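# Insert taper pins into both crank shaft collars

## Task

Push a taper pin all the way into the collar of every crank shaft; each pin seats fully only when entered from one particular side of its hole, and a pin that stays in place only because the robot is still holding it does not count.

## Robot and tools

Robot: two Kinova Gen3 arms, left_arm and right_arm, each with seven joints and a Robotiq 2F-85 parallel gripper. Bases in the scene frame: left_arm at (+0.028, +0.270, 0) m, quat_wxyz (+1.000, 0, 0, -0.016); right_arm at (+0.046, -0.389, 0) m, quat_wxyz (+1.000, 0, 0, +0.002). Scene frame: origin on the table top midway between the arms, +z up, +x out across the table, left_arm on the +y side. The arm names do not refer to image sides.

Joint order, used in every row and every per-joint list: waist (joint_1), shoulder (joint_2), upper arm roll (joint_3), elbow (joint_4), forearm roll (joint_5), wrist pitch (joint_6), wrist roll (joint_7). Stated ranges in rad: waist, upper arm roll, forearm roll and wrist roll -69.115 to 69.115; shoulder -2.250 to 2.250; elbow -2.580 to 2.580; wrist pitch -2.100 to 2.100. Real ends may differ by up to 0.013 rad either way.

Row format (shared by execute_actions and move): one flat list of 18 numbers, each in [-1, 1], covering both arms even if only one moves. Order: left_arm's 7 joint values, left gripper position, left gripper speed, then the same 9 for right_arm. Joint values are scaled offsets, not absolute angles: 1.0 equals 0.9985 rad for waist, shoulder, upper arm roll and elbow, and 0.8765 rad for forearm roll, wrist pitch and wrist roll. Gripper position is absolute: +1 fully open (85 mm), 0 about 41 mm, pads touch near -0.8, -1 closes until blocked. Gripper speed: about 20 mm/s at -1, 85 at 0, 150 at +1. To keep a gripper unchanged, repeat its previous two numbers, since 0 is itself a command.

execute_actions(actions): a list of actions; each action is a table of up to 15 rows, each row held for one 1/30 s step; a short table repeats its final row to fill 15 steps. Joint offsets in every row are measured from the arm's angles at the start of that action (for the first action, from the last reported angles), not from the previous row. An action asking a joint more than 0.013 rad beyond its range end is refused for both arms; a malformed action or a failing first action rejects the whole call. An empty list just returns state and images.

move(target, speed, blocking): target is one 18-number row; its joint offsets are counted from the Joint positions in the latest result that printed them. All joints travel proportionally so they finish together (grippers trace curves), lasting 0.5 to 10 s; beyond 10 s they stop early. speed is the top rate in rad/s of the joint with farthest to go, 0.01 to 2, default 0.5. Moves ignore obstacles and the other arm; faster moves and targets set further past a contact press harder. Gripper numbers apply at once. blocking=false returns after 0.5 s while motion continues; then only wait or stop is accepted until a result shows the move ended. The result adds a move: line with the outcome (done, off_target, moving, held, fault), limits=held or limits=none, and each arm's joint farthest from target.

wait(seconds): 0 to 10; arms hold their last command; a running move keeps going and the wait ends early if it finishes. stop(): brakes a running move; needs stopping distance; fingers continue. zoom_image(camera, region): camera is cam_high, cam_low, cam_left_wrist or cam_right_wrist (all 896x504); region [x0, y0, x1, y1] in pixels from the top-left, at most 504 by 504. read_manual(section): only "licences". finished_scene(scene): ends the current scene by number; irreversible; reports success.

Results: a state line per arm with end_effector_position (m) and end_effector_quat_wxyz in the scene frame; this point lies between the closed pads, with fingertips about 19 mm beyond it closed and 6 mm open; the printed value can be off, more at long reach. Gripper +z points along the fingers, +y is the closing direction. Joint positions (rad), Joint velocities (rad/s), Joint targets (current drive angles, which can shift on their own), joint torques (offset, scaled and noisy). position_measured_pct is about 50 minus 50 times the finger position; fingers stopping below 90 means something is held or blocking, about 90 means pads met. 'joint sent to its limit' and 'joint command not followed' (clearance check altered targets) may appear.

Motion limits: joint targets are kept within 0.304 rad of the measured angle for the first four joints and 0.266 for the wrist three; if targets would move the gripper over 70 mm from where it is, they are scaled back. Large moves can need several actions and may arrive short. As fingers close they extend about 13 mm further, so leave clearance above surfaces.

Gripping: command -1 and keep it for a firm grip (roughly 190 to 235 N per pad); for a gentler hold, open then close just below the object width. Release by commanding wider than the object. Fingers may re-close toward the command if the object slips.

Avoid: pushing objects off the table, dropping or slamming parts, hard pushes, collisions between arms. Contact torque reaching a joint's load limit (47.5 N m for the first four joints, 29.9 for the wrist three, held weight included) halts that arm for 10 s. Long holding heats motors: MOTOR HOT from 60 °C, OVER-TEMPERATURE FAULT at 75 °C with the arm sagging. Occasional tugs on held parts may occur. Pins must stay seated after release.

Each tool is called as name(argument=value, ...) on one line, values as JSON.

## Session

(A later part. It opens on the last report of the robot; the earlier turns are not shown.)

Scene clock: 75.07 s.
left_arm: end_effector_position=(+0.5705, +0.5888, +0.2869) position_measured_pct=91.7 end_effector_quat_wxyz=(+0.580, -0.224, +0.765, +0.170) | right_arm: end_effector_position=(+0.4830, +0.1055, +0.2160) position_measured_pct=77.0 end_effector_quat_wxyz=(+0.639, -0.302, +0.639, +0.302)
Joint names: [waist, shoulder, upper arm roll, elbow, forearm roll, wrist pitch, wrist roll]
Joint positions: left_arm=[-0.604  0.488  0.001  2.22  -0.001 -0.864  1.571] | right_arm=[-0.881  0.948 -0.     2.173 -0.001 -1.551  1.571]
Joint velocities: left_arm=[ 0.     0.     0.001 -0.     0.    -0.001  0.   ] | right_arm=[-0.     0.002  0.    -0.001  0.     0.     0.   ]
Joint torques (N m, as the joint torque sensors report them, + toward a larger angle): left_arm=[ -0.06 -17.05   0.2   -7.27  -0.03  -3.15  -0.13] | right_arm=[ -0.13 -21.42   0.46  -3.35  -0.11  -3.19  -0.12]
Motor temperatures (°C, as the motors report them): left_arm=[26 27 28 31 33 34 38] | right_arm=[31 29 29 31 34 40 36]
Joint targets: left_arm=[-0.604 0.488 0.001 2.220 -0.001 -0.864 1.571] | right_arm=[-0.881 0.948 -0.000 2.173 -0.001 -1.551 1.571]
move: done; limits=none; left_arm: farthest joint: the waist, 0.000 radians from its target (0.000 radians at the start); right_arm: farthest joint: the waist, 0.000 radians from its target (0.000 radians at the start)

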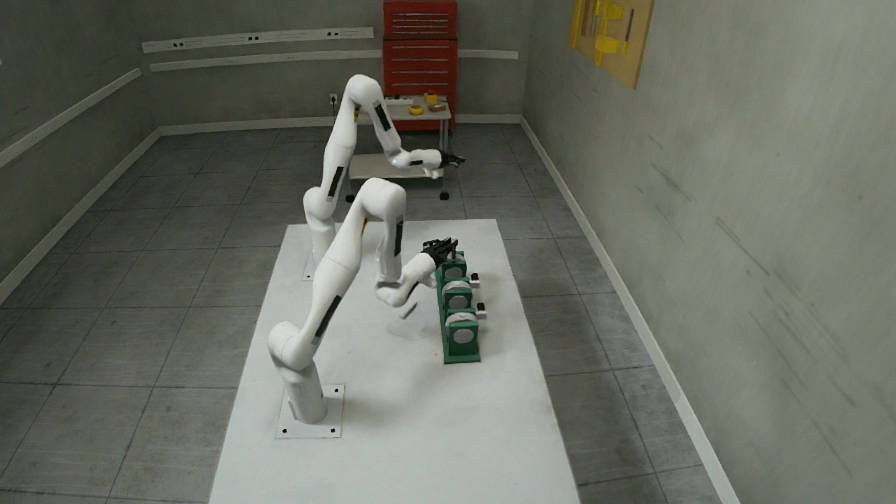

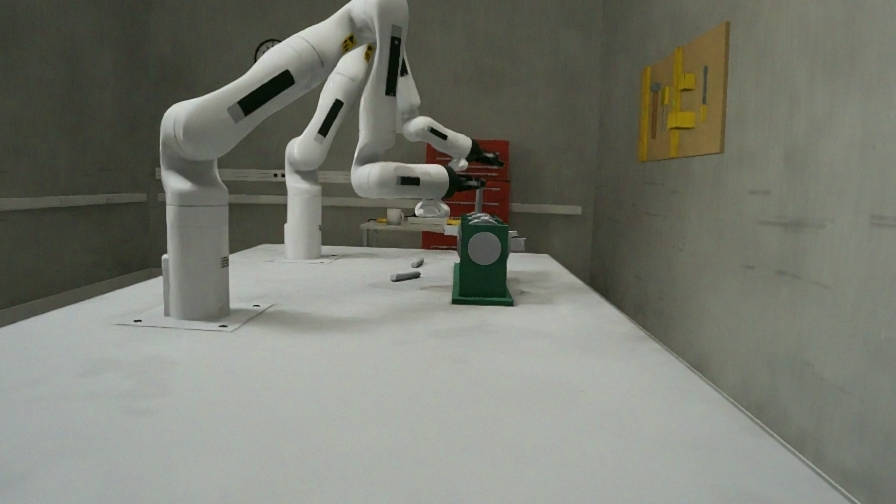

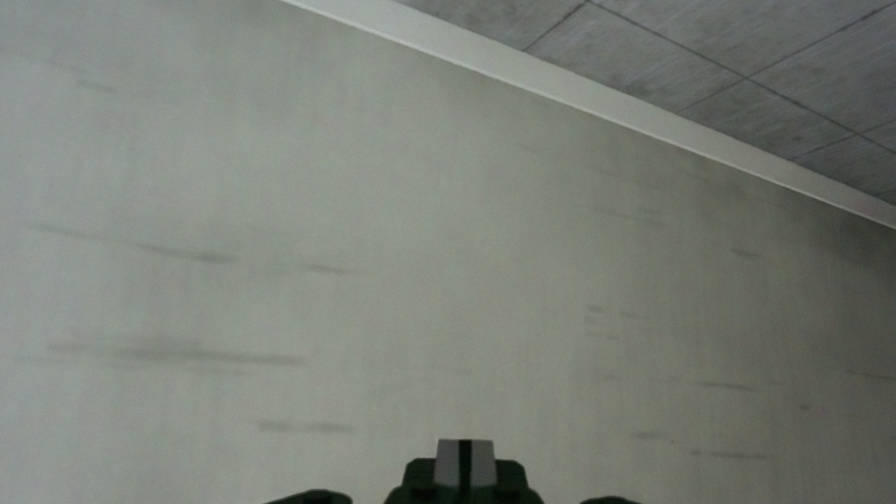

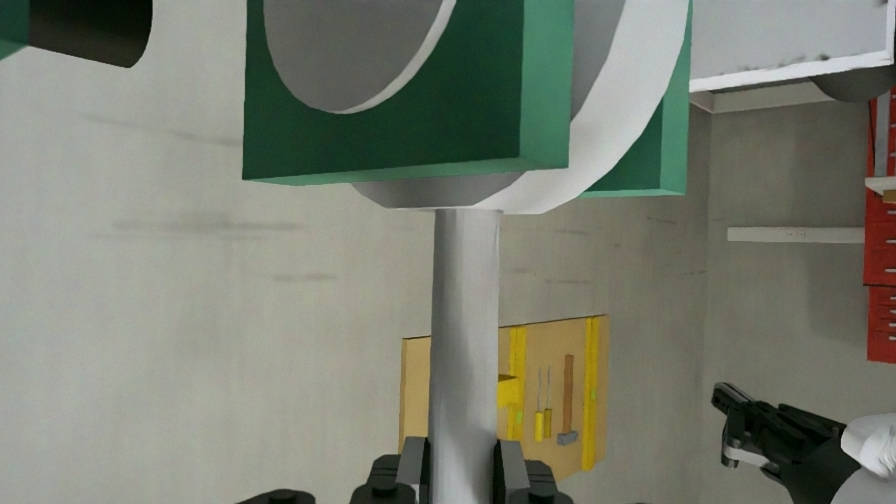

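move(target=[0,0,0,0,0,0,0,-1,0,0,0.1255,0,-0.034,0,-0.1035,0,-1,0], speed=0.1)

Scene clock: 77.00 s.
left_arm: end_effector_position=(+0.5705, +0.5888, +0.2869) position_measured_pct=91.7 end_effector_quat_wxyz=(+0.580, -0.224, +0.765, +0.170) | right_arm: end_effector_position=(+0.4831, +0.1050, +0.1727) position_measured_pct=77.0 end_effector_quat_wxyz=(+0.640, -0.302, +0.639, +0.302)
Joint names: [waist, shoulder, upper arm roll, elbow, forearm roll, wrist pitch, wrist roll]
Joint positions: left_arm=[-0.604  0.488  0.001  2.22  -0.001 -0.864  1.571] | right_arm=[-0.881  1.073  0.     2.138 -0.002 -1.642  1.571]
Joint velocities: left_arm=[-0.    -0.     0.002  0.     0.    -0.001 -0.   ] | right_arm=[-0.     0.003  0.001  0.     0.    -0.001 -0.   ]
Joint torques (N m, as the joint torque sensors report them, + toward a larger angle): left_arm=[ -0.51 -16.49   0.13  -6.81   0.2   -3.26  -0.01] | right_arm=[ -0.53 -20.71   0.6   -0.65   0.27  -2.59   0.02]
Motor temperatures (°C, as the motors report them): left_arm=[26 27 28 31 33 34 38] | right_arm=[31 29 29 31 34 40 36]
Joint targets: left_arm=[-0.604 0.488 0.001 2.220 -0.001 -0.864 1.571] | right_arm=[-0.881 1.073 -0.000 2.139 -0.001 -1.641 1.571]
move: done; limits=none; left_arm: farthest joint: the waist, 0.000 radians from its target (0.000 radians at the start); right_arm: farthest joint: the shoulder, 0.001 radians from its target (0.125 radians at the start)

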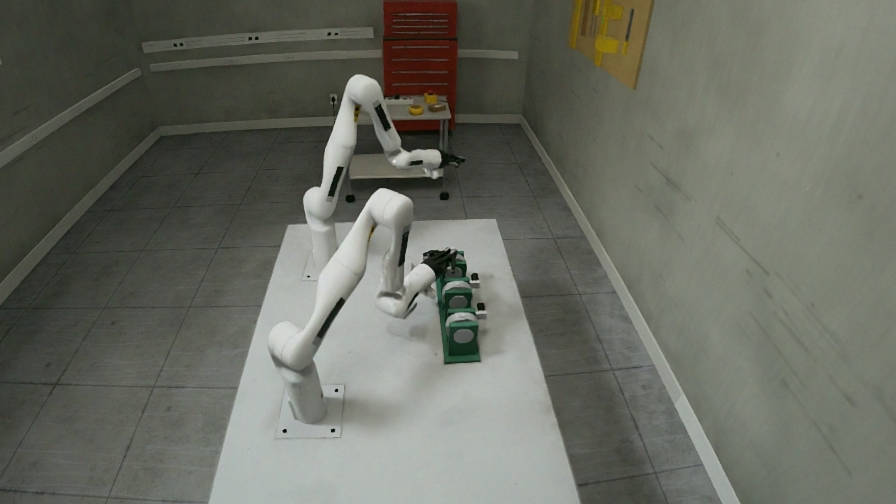

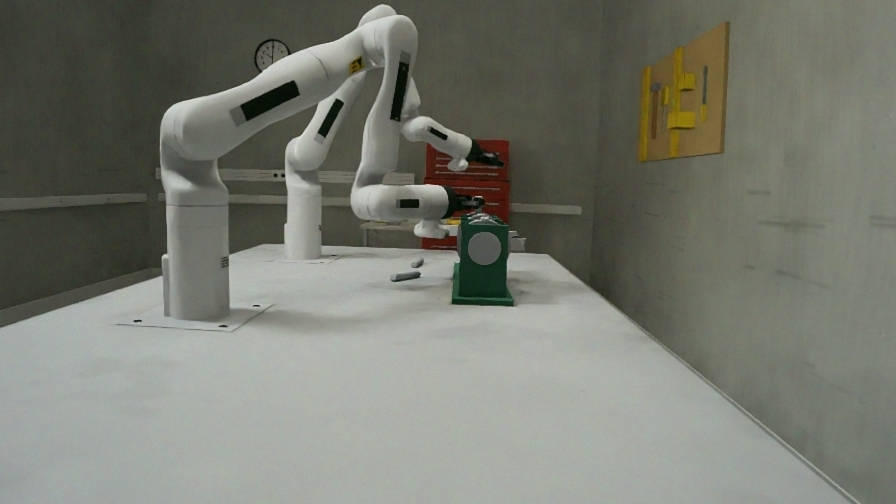

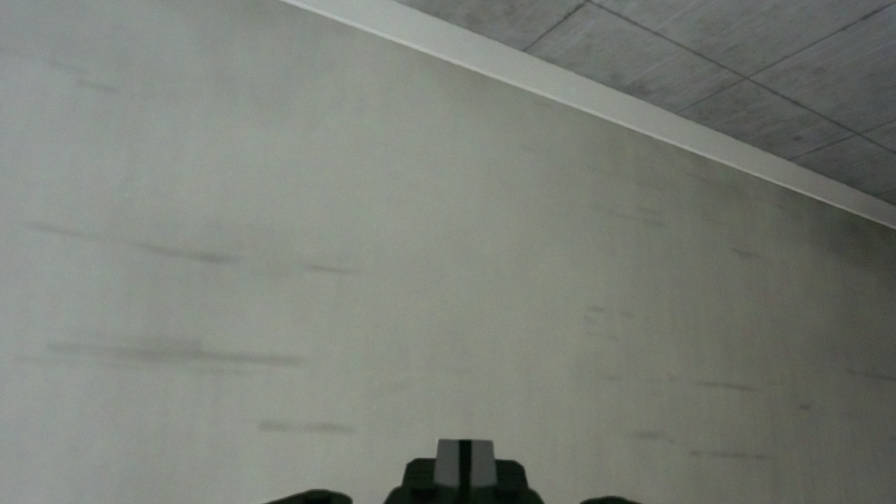

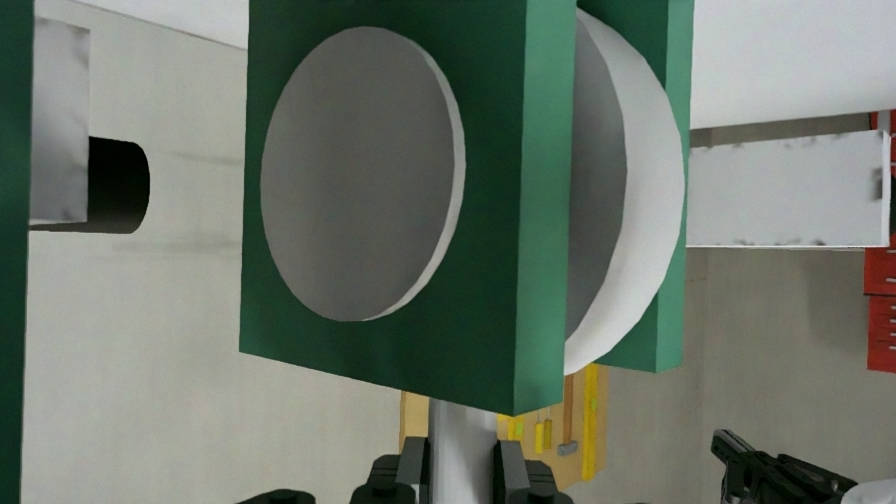

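move(target=[0,-0.2,0,-0.3,0,0.9,0,-1,0,0,0,0,0,0,0,0,-0.2,-0.5], speed=1.0)

Scene clock: 78.60 s.
left_arm: end_effector_position=(+0.5757, +0.5924, +0.3344) position_measured_pct=91.7 end_effector_quat_wxyz=(+0.463, -0.246, +0.841, +0.136) | right_arm: end_effector_position=(+0.4831, +0.1050, +0.1727) position_measured_pct=59.9 end_effector_quat_wxyz=(+0.640, -0.302, +0.639, +0.302)
Joint names: [waist, shoulder, upper arm roll, elbow, forearm roll, wrist pitch, wrist roll]
Joint positions: left_arm=[-0.604  0.289  0.001  1.921 -0.001 -0.075  1.571] | right_arm=[-0.881  1.073  0.     2.138 -0.002 -1.642  1.571]
Joint velocities: left_arm=[ 0.    -0.003 -0.001 -0.001  0.    -0.001  0.   ] | right_arm=[ 0.     0.001  0.001  0.    -0.    -0.    -0.   ]
Joint torques (N m, as the joint torque sensors report them, + toward a larger angle): left_arm=[ -0.06 -16.02  -0.08  -9.93  -0.15  -2.57  -0.32] | right_arm=[ -0.34 -20.75   0.96  -2.24   0.19  -2.94   0.02]
Motor temperatures (°C, as the motors report them): left_arm=[26 27 28 31 33 34 38] | right_arm=[31 29 29 31 34 40 36]
Joint targets: left_arm=[-0.604 0.288 0.001 1.921 -0.001 -0.075 1.571] | right_arm=[-0.881 1.073 0.000 2.138 -0.002 -1.642 1.571]
move: done; limits=none; left_arm: farthest joint: the waist, 0.000 radians from its target (0.000 radians at the start); right_arm: farthest joint: the waist, 0.000 radians from its target (0.000 radians at the start)

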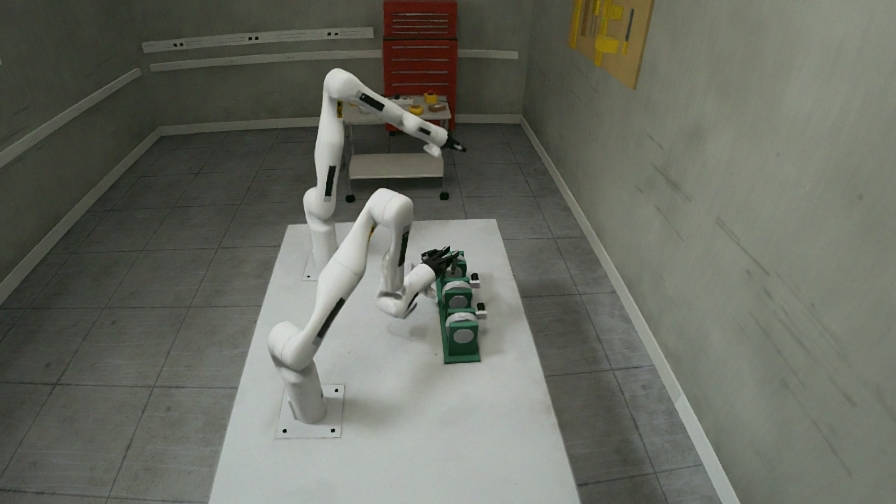

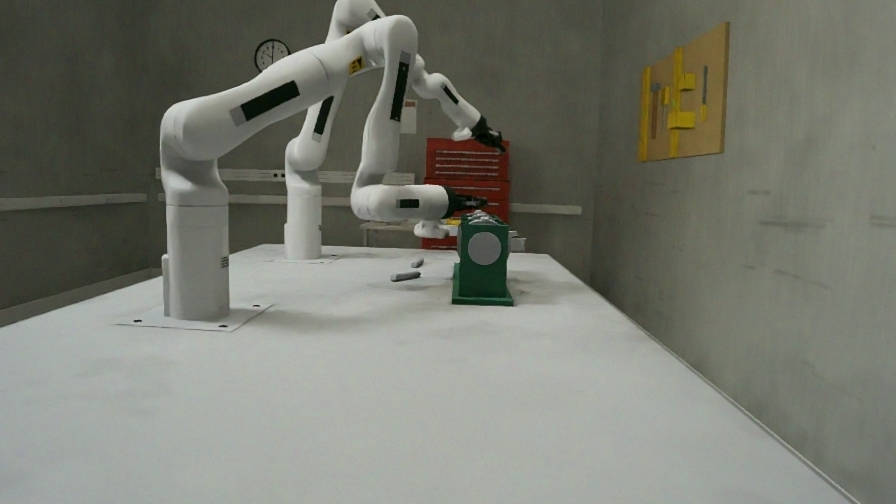

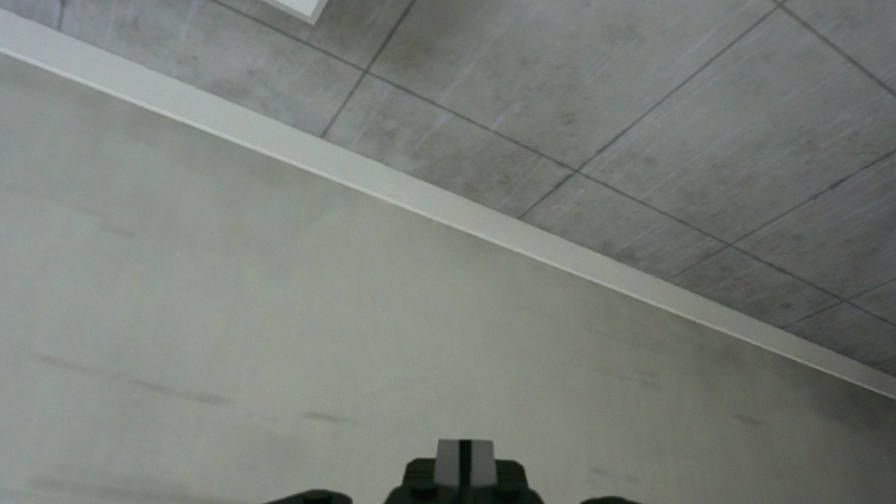

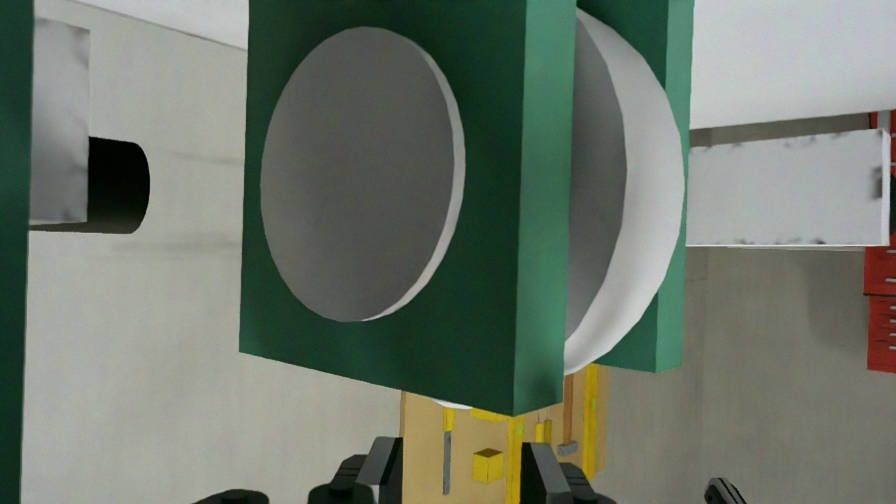

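execute_actions(actions=[[[0,0,0,0,0,0,0,-1,0,0,0,0,0,0,0,0,-1,0.5]],[[0,0,0,0,0,0,0,-1,0,0,0,0,0,0,0.01,0,-1,0],[0,0,0,0,0,0,0,-1,0,0,0,0,0,0,0.015,0,-1,0],[0,0,0,0,0,0,0,-1,0,0,0,0,0,0,0.02,0,-1,0],[0,0,0,0,0,0,0,-1,0,0,0,0,0,0,0.025,0,-1,0],[0,0,0,0,0,0,0,-1,0,0,0,0,0,0,0.03,0,-1,0],[0,0,0,0,0,0,0,-1,0,0,0,0,0,0,0.035,0,-1,0],[0,0,0,0,0,0,0,-1,0,0,0,0,0,0,0.04,0,-1,0],[0,0,0,0,0,0,0,-1,0,0,0,0,0,0,0.044,0,-1,0],[0,0,0,0,0,0,0,-1,0,0,0,0,0,0,0.048,0,-1,0],[0,0,0,0,0,0,0,-1,0,0,0,0,0,0,0.052,0,-1,0],[0,0,0,0,0,0,0,-1,0,0,0,0,0,0,0.056,0,-1,0],[0,0,0,0,0,0,0,-1,0,0,0,0,0,0,0.06,0,-1,0]]])

Scene clock: 80.07 s.
left_arm: end_effector_position=(+0.5757, +0.5924, +0.3344) position_measured_pct=91.7 end_effector_quat_wxyz=(+0.463, -0.246, +0.841, +0.136) | right_arm: end_effector_position=(+0.4840, +0.1061, +0.1636) position_measured_pct=91.7 end_effector_quat_wxyz=(+0.628, -0.307, +0.650, +0.296)
Joint names: [waist, shoulder, upper arm roll, elbow, forearm roll, wrist pitch, wrist roll]
Joint positions: left_arm=[-0.604  0.289  0.001  1.921 -0.001 -0.075  1.571] | right_arm=[-0.881  1.066  0.     2.135 -0.001 -1.595  1.571]
Joint velocities: left_arm=[-0.    -0.001 -0.001 -0.     0.    -0.     0.   ] | right_arm=[ 0.    -0.006 -0.001  0.001 -0.001  0.012 -0.   ]
Joint torques (N m, as the joint torque sensors report them, + toward a larger angle): left_arm=[ -0.26 -16.64  -0.24 -10.09   0.01  -2.6   -0.2 ] | right_arm=[ -0.05 -15.31   0.53  -0.22   0.    -0.24  -0.13]
Motor temperatures (°C, as the motors report them): left_arm=[26 27 28 31 33 34 38] | right_arm=[31 29 29 31 34 40 36]
Joint targets: left_arm=[-0.604 0.289 0.001 1.921 -0.001 -0.075 1.571] | right_arm=[-0.881 1.073 0.000 2.138 -0.002 -1.589 1.571]

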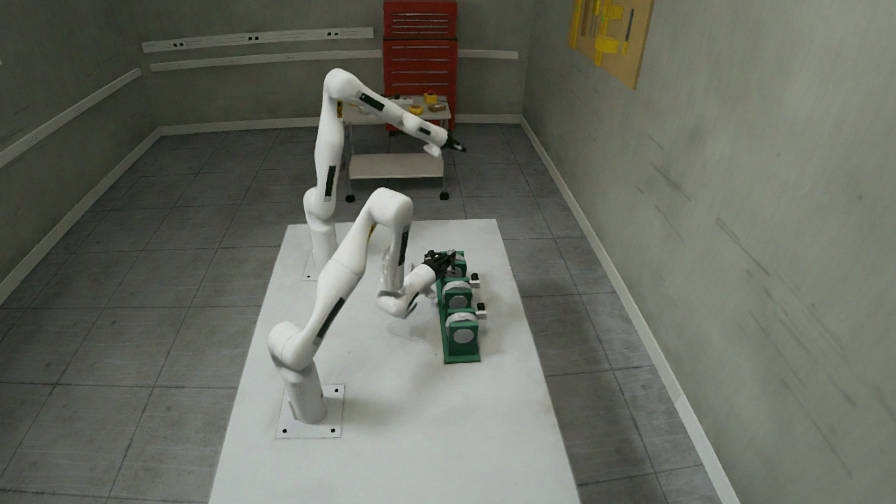

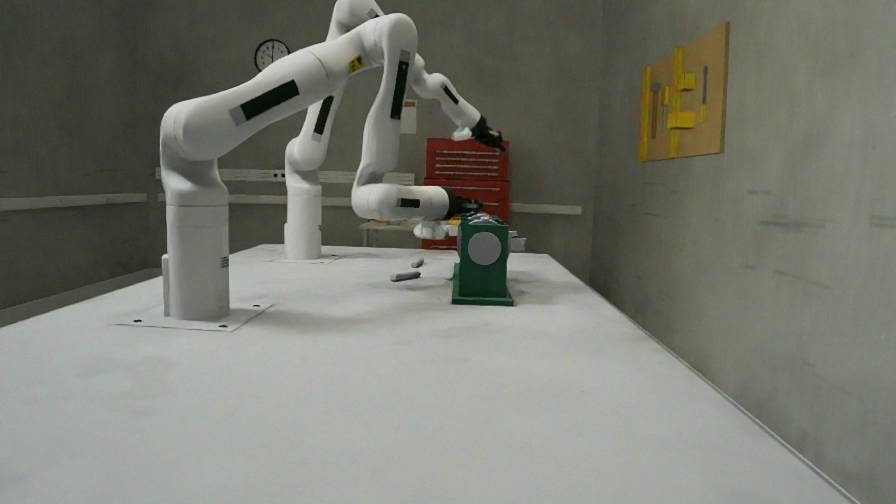

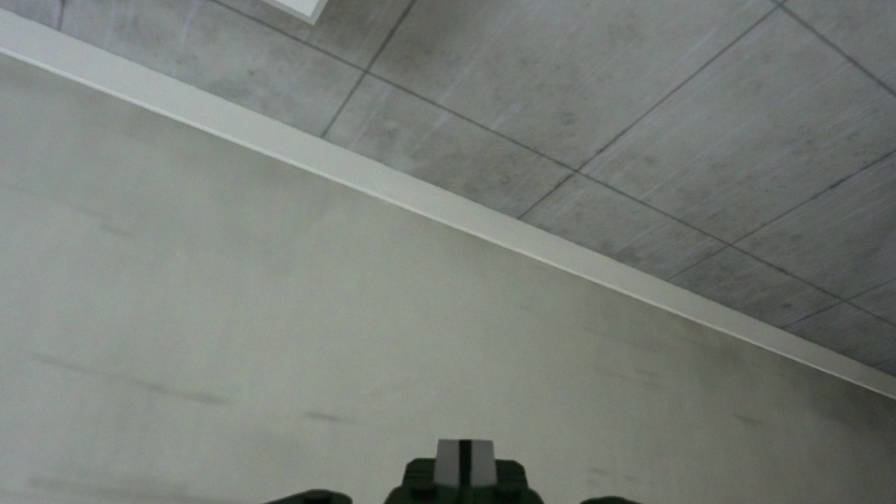

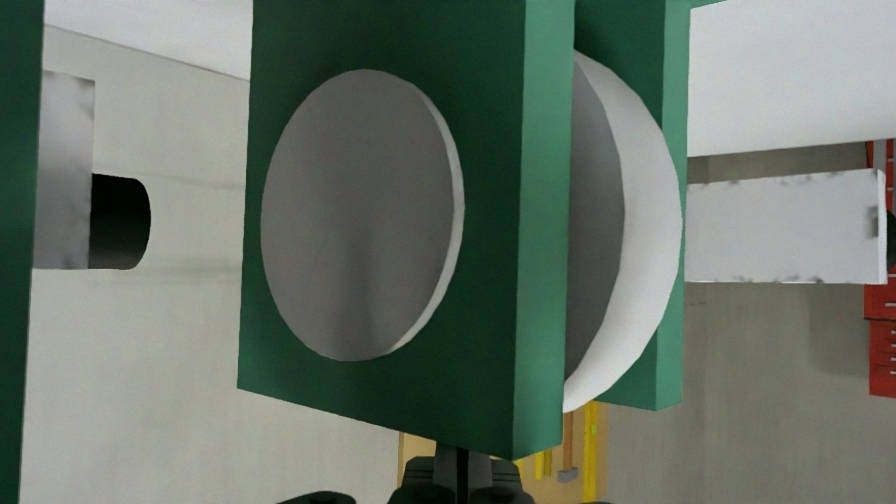

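move(target=[0.3,0,0,-0.2,0,0.6,0,-1,0,0,-0.3,0,0,0,0.1,0,-1,0], speed=0.8)

move(target=[0.534,0.237,0,-0.1885,0,0.721,0,-1,0,1,-0.3,0,0,0,0.5,0,-1,0], speed=1.0)

Scene clock: 81.90 s.
left_arm: end_effector_position=(+0.6126, +0.4073, +0.3126) position_measured_pct=91.7 end_effector_quat_wxyz=(+0.331, -0.127, +0.934, +0.046) | right_arm: end_effector_position=(+0.4918, +0.1156, +0.3372) position_measured_pct=91.7 end_effector_quat_wxyz=(+0.693, -0.274, +0.581, +0.327)
Joint names: [waist, shoulder, upper arm roll, elbow, forearm roll, wrist pitch, wrist roll]
Joint positions: left_arm=[-0.305  0.289  0.001  1.721 -0.001  0.451  1.571] | right_arm=[-0.881  0.766  0.     2.135 -0.001 -1.508  1.571]
Joint velocities: left_arm=[0.003 0.001 0.    0.    0.    0.001 0.   ] | right_arm=[-0.    -0.003  0.002 -0.001  0.     0.     0.   ]
Joint torques (N m, as the joint torque sensors report them, + toward a larger angle): left_arm=[ -0.07 -16.36  -0.4  -10.1   -0.08  -2.4   -0.06] | right_arm=[ -0.07 -20.1    0.49  -4.62   0.04  -2.75   0.09]
Motor temperatures (°C, as the motors report them): left_arm=[26 27 28 31 33 34 38] | right_arm=[31 29 29 31 34 40 36]
Joint targets: left_arm=[-0.304 0.289 0.001 1.721 -0.001 0.451 1.571] | right_arm=[-0.881 0.766 0.000 2.135 -0.001 -1.508 1.571]
move: done; limits=none; left_arm: farthest joint: the waist, 0.000 radians from its target (0.300 radians at the start); right_arm: farthest joint: the waist, 0.000 radians from its target (0.000 radians at the start)

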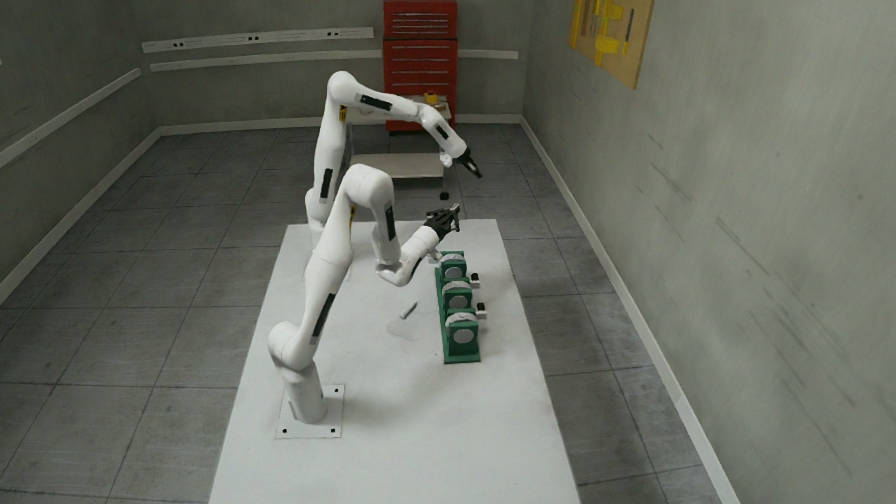

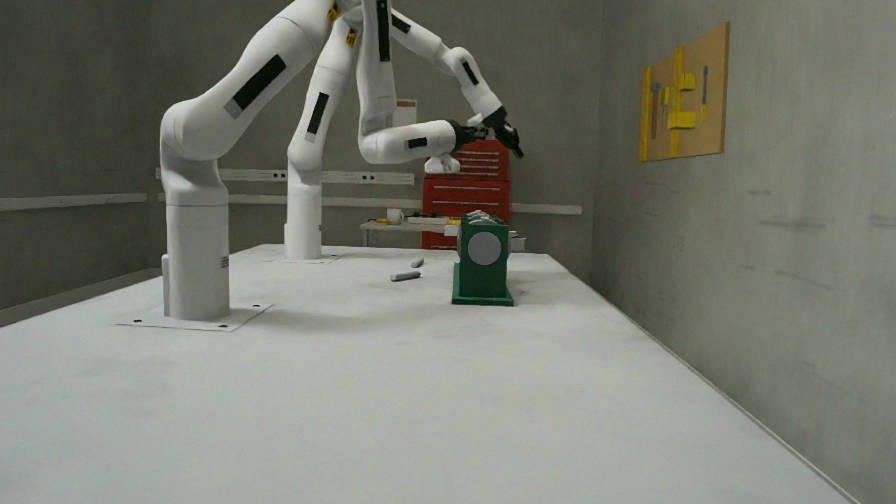

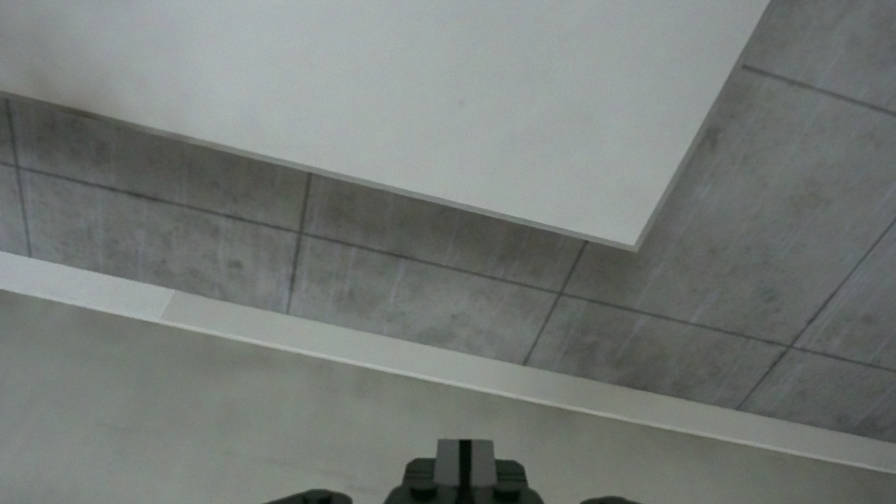

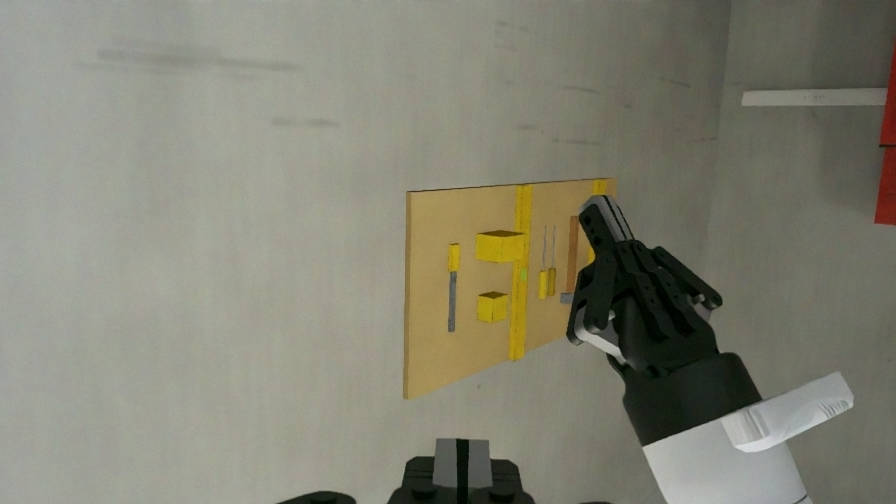

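Scene clock: 83.87 s.
left_arm: end_effector_position=(+0.4936, +0.1199, +0.1903) position_measured_pct=91.7 end_effector_quat_wxyz=(+0.000, +0.131, +0.991, +0.000) | right_arm: end_effector_position=(+0.7002, -0.4894, +0.4025) position_measured_pct=91.7 end_effector_quat_wxyz=(+0.719, +0.040, +0.692, -0.042)
Joint names: [waist, shoulder, upper arm roll, elbow, forearm roll, wrist pitch, wrist roll]
Joint positions: left_arm=[ 0.229  0.525  0.001  1.533 -0.001  1.083  1.571] | right_arm=[ 0.117  0.467  0.     2.135 -0.002 -1.069  1.571]
Joint velocities: left_arm=[ 0.001 -0.001  0.    -0.    -0.     0.002  0.   ] | right_arm=[ 0.002 -0.001 -0.     0.001 -0.     0.     0.   ]
Joint torques (N m, as the joint torque sensors report them, + toward a larger angle): left_arm=[ -0.6  -18.52   0.1   -8.03  -0.01  -0.24  -0.09] | right_arm=[ -0.25 -17.14   0.26  -7.09  -0.05  -3.    -0.05]
Motor temperatures (°C, as the motors report them): left_arm=[26 27 28 31 33 34 38] | right_arm=[31 29 29 31 34 40 36]
Joint targets: left_arm=[0.229 0.525 0.001 1.533 -0.001 1.083 1.571] | right_arm=[0.117 0.467 0.000 2.135 -0.001 -1.069 1.571]
move: done; limits=none; left_arm: farthest joint: the waist, 0.000 radians from its target (0.533 radians at the start); right_arm: farthest joint: the shoulder, 0.001 radians from its target (0.300 radians at the start)

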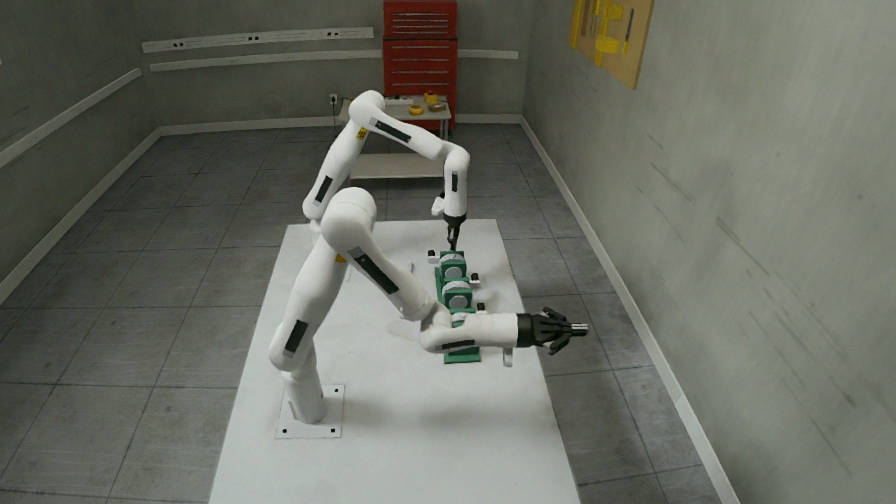

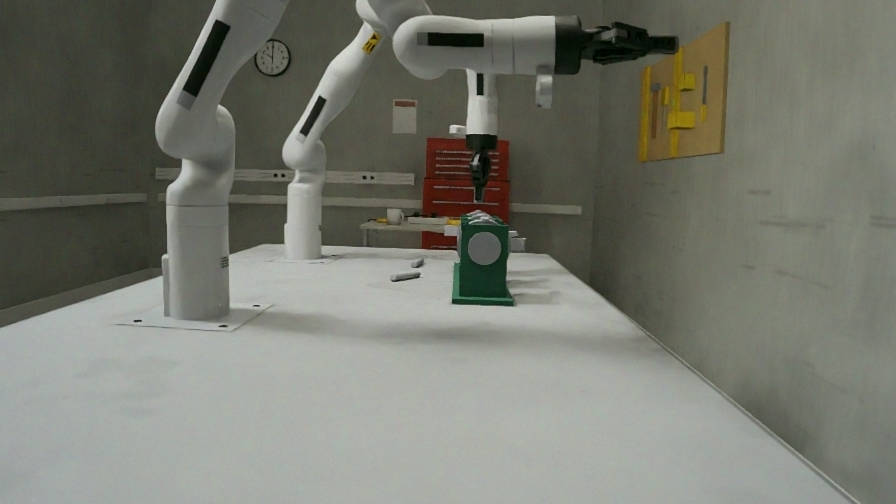

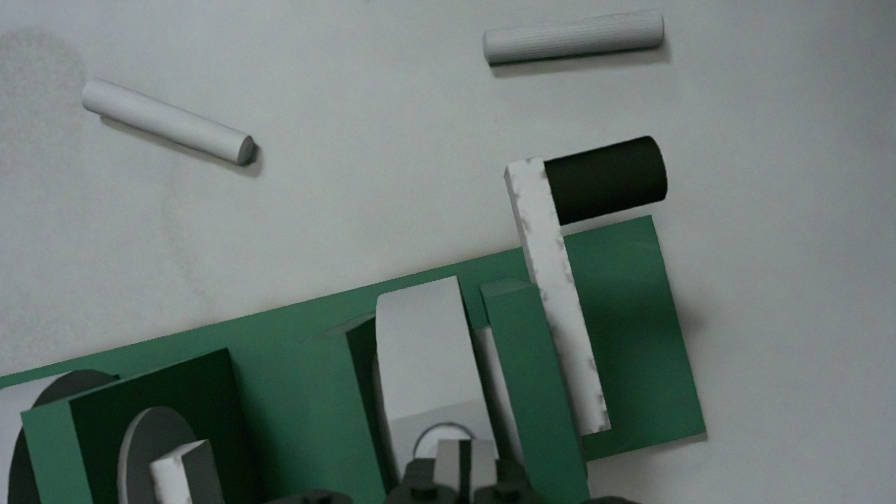

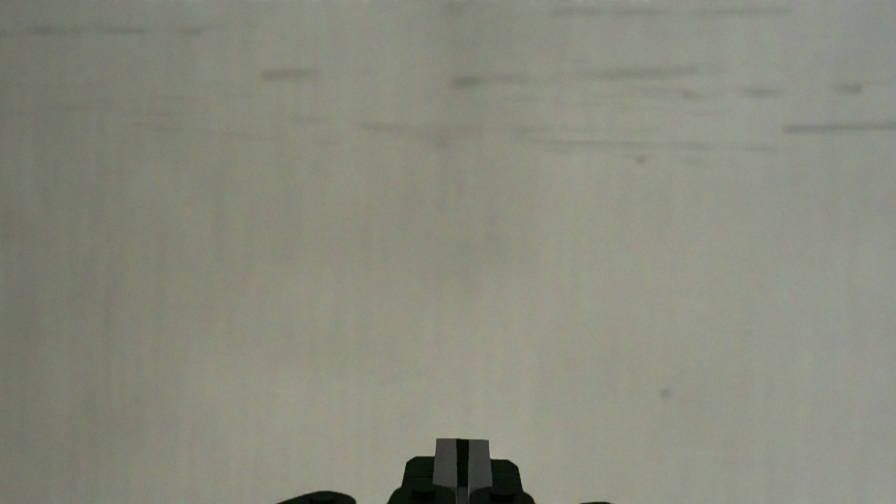

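move(target=[0.014,0.039,0,0.0415,0,-0.091,0,-1,0,0,0,0,0,0,0,0,-1,0], speed=0.1)

zoom_image(camera="cam_low", region=[450,185,520,235])

Scene clock: 85.43 s.
left_arm: end_effector_position=(+0.4976, +0.1152, +0.1718) position_measured_pct=91.7 end_effector_quat_wxyz=(+0.011, +0.136, +0.991, +0.001) | right_arm: end_effector_position=(+0.7002, -0.4894, +0.4025) position_measured_pct=91.7 end_effector_quat_wxyz=(+0.719, +0.040, +0.692, -0.042)
Joint names: [waist, shoulder, upper arm roll, elbow, forearm roll, wrist pitch, wrist roll]
Joint positions: left_arm=[ 0.24   0.544 -0.002  1.567 -0.004  1.008  1.57 ] | right_arm=[ 0.117  0.467  0.     2.135 -0.002 -1.069  1.571]
Joint velocities: left_arm=[ 0.     0.    -0.001  0.     0.     0.003  0.   ] | right_arm=[-0.    -0.    -0.001  0.001  0.     0.001  0.   ]
Joint torques (N m, as the joint torque sensors report them, + toward a larger angle): left_arm=[ 1.82 -1.5   1.94 -1.9   1.35 -2.8   0.02] | right_arm=[ -0.23 -17.64   0.28  -7.23  -0.05  -2.64  -0.06]
Motor temperatures (°C, as the motors report them): left_arm=[26 27 28 31 33 34 38] | right_arm=[31 29 29 31 34 40 36]
Joint targets: left_arm=[0.243 0.564 0.001 1.574 -0.001 1.003 1.571] | right_arm=[0.117 0.467 0.000 2.135 -0.002 -1.069 1.571]
move: off_target (left_arm); limits=none; left_arm: farthest joint: the shoulder, 0.020 radians from its target (0.039 radians at the start); right_arm: farthest joint: the waist, 0.000 radians from its target (0.000 radians at the start)

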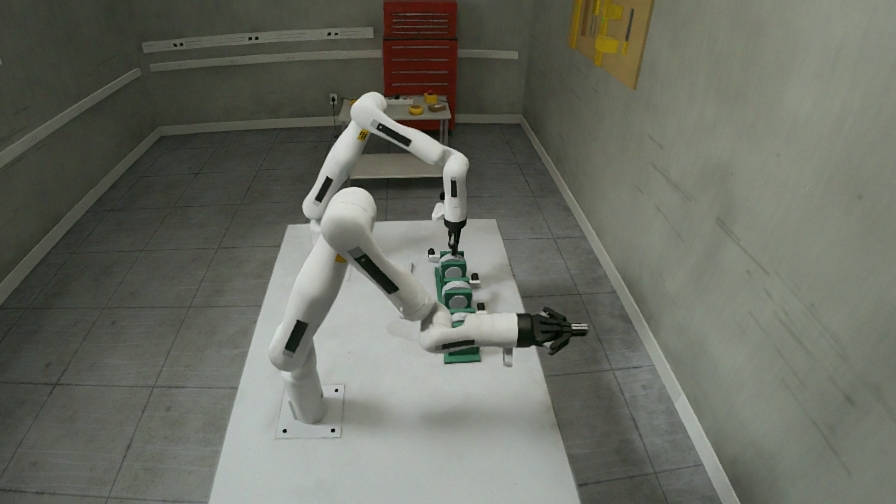

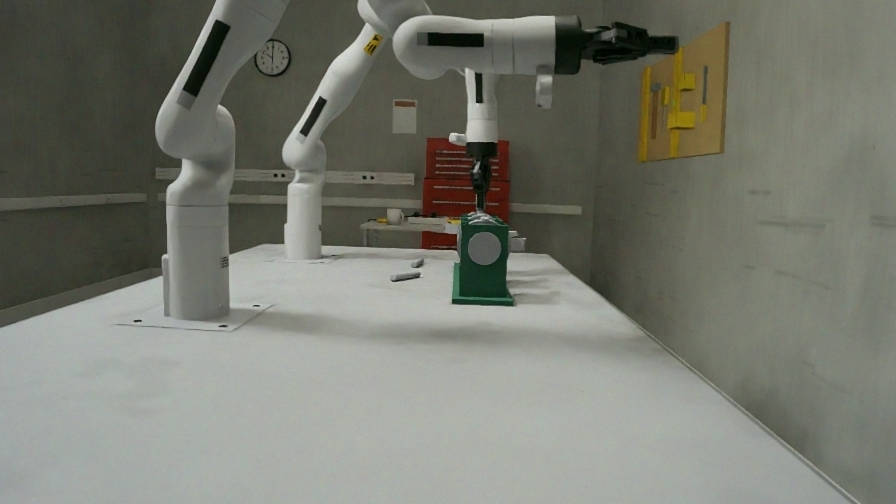

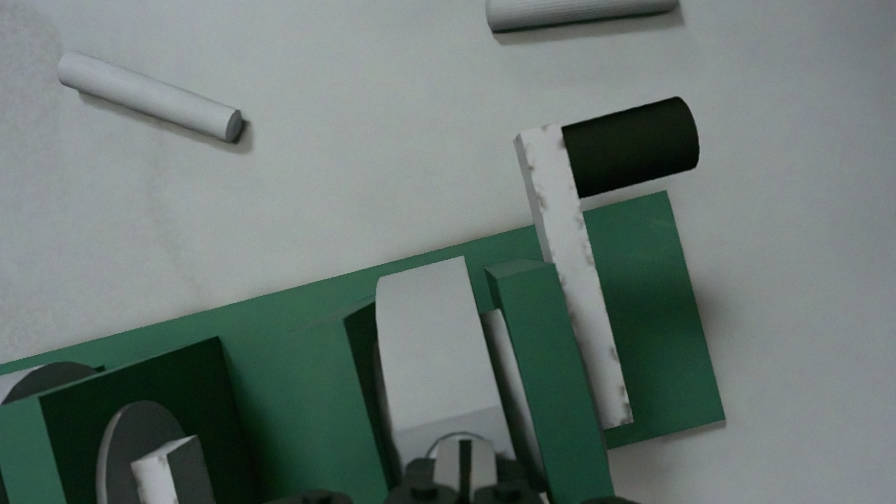

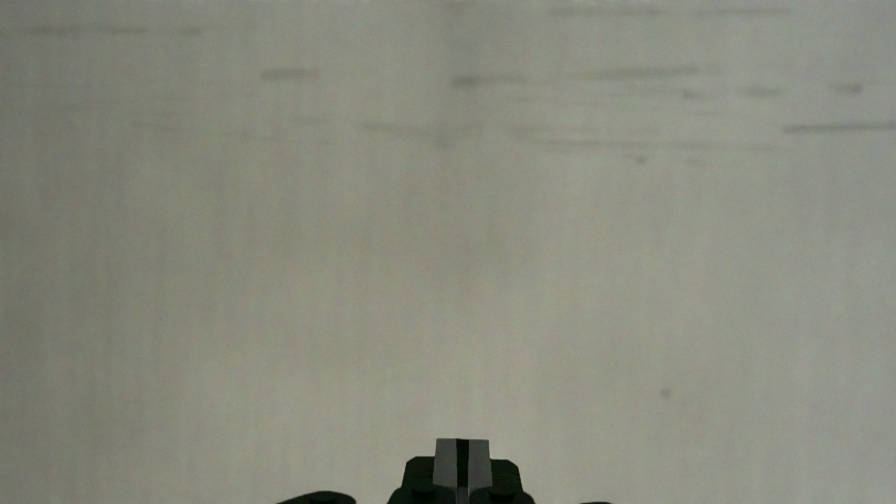

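Region (450, 185, 520, 235) of cam_low's 896x504 image, scaled by 7.200, with more detail than that image has; it fills the top 360 rows of this view, and the rest is white.

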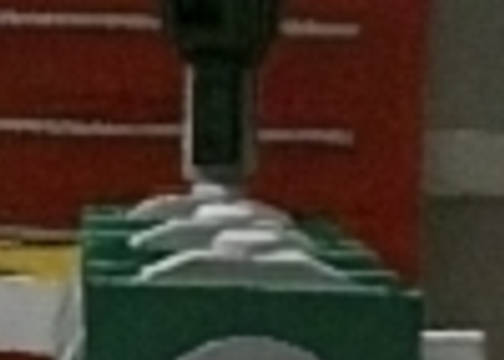

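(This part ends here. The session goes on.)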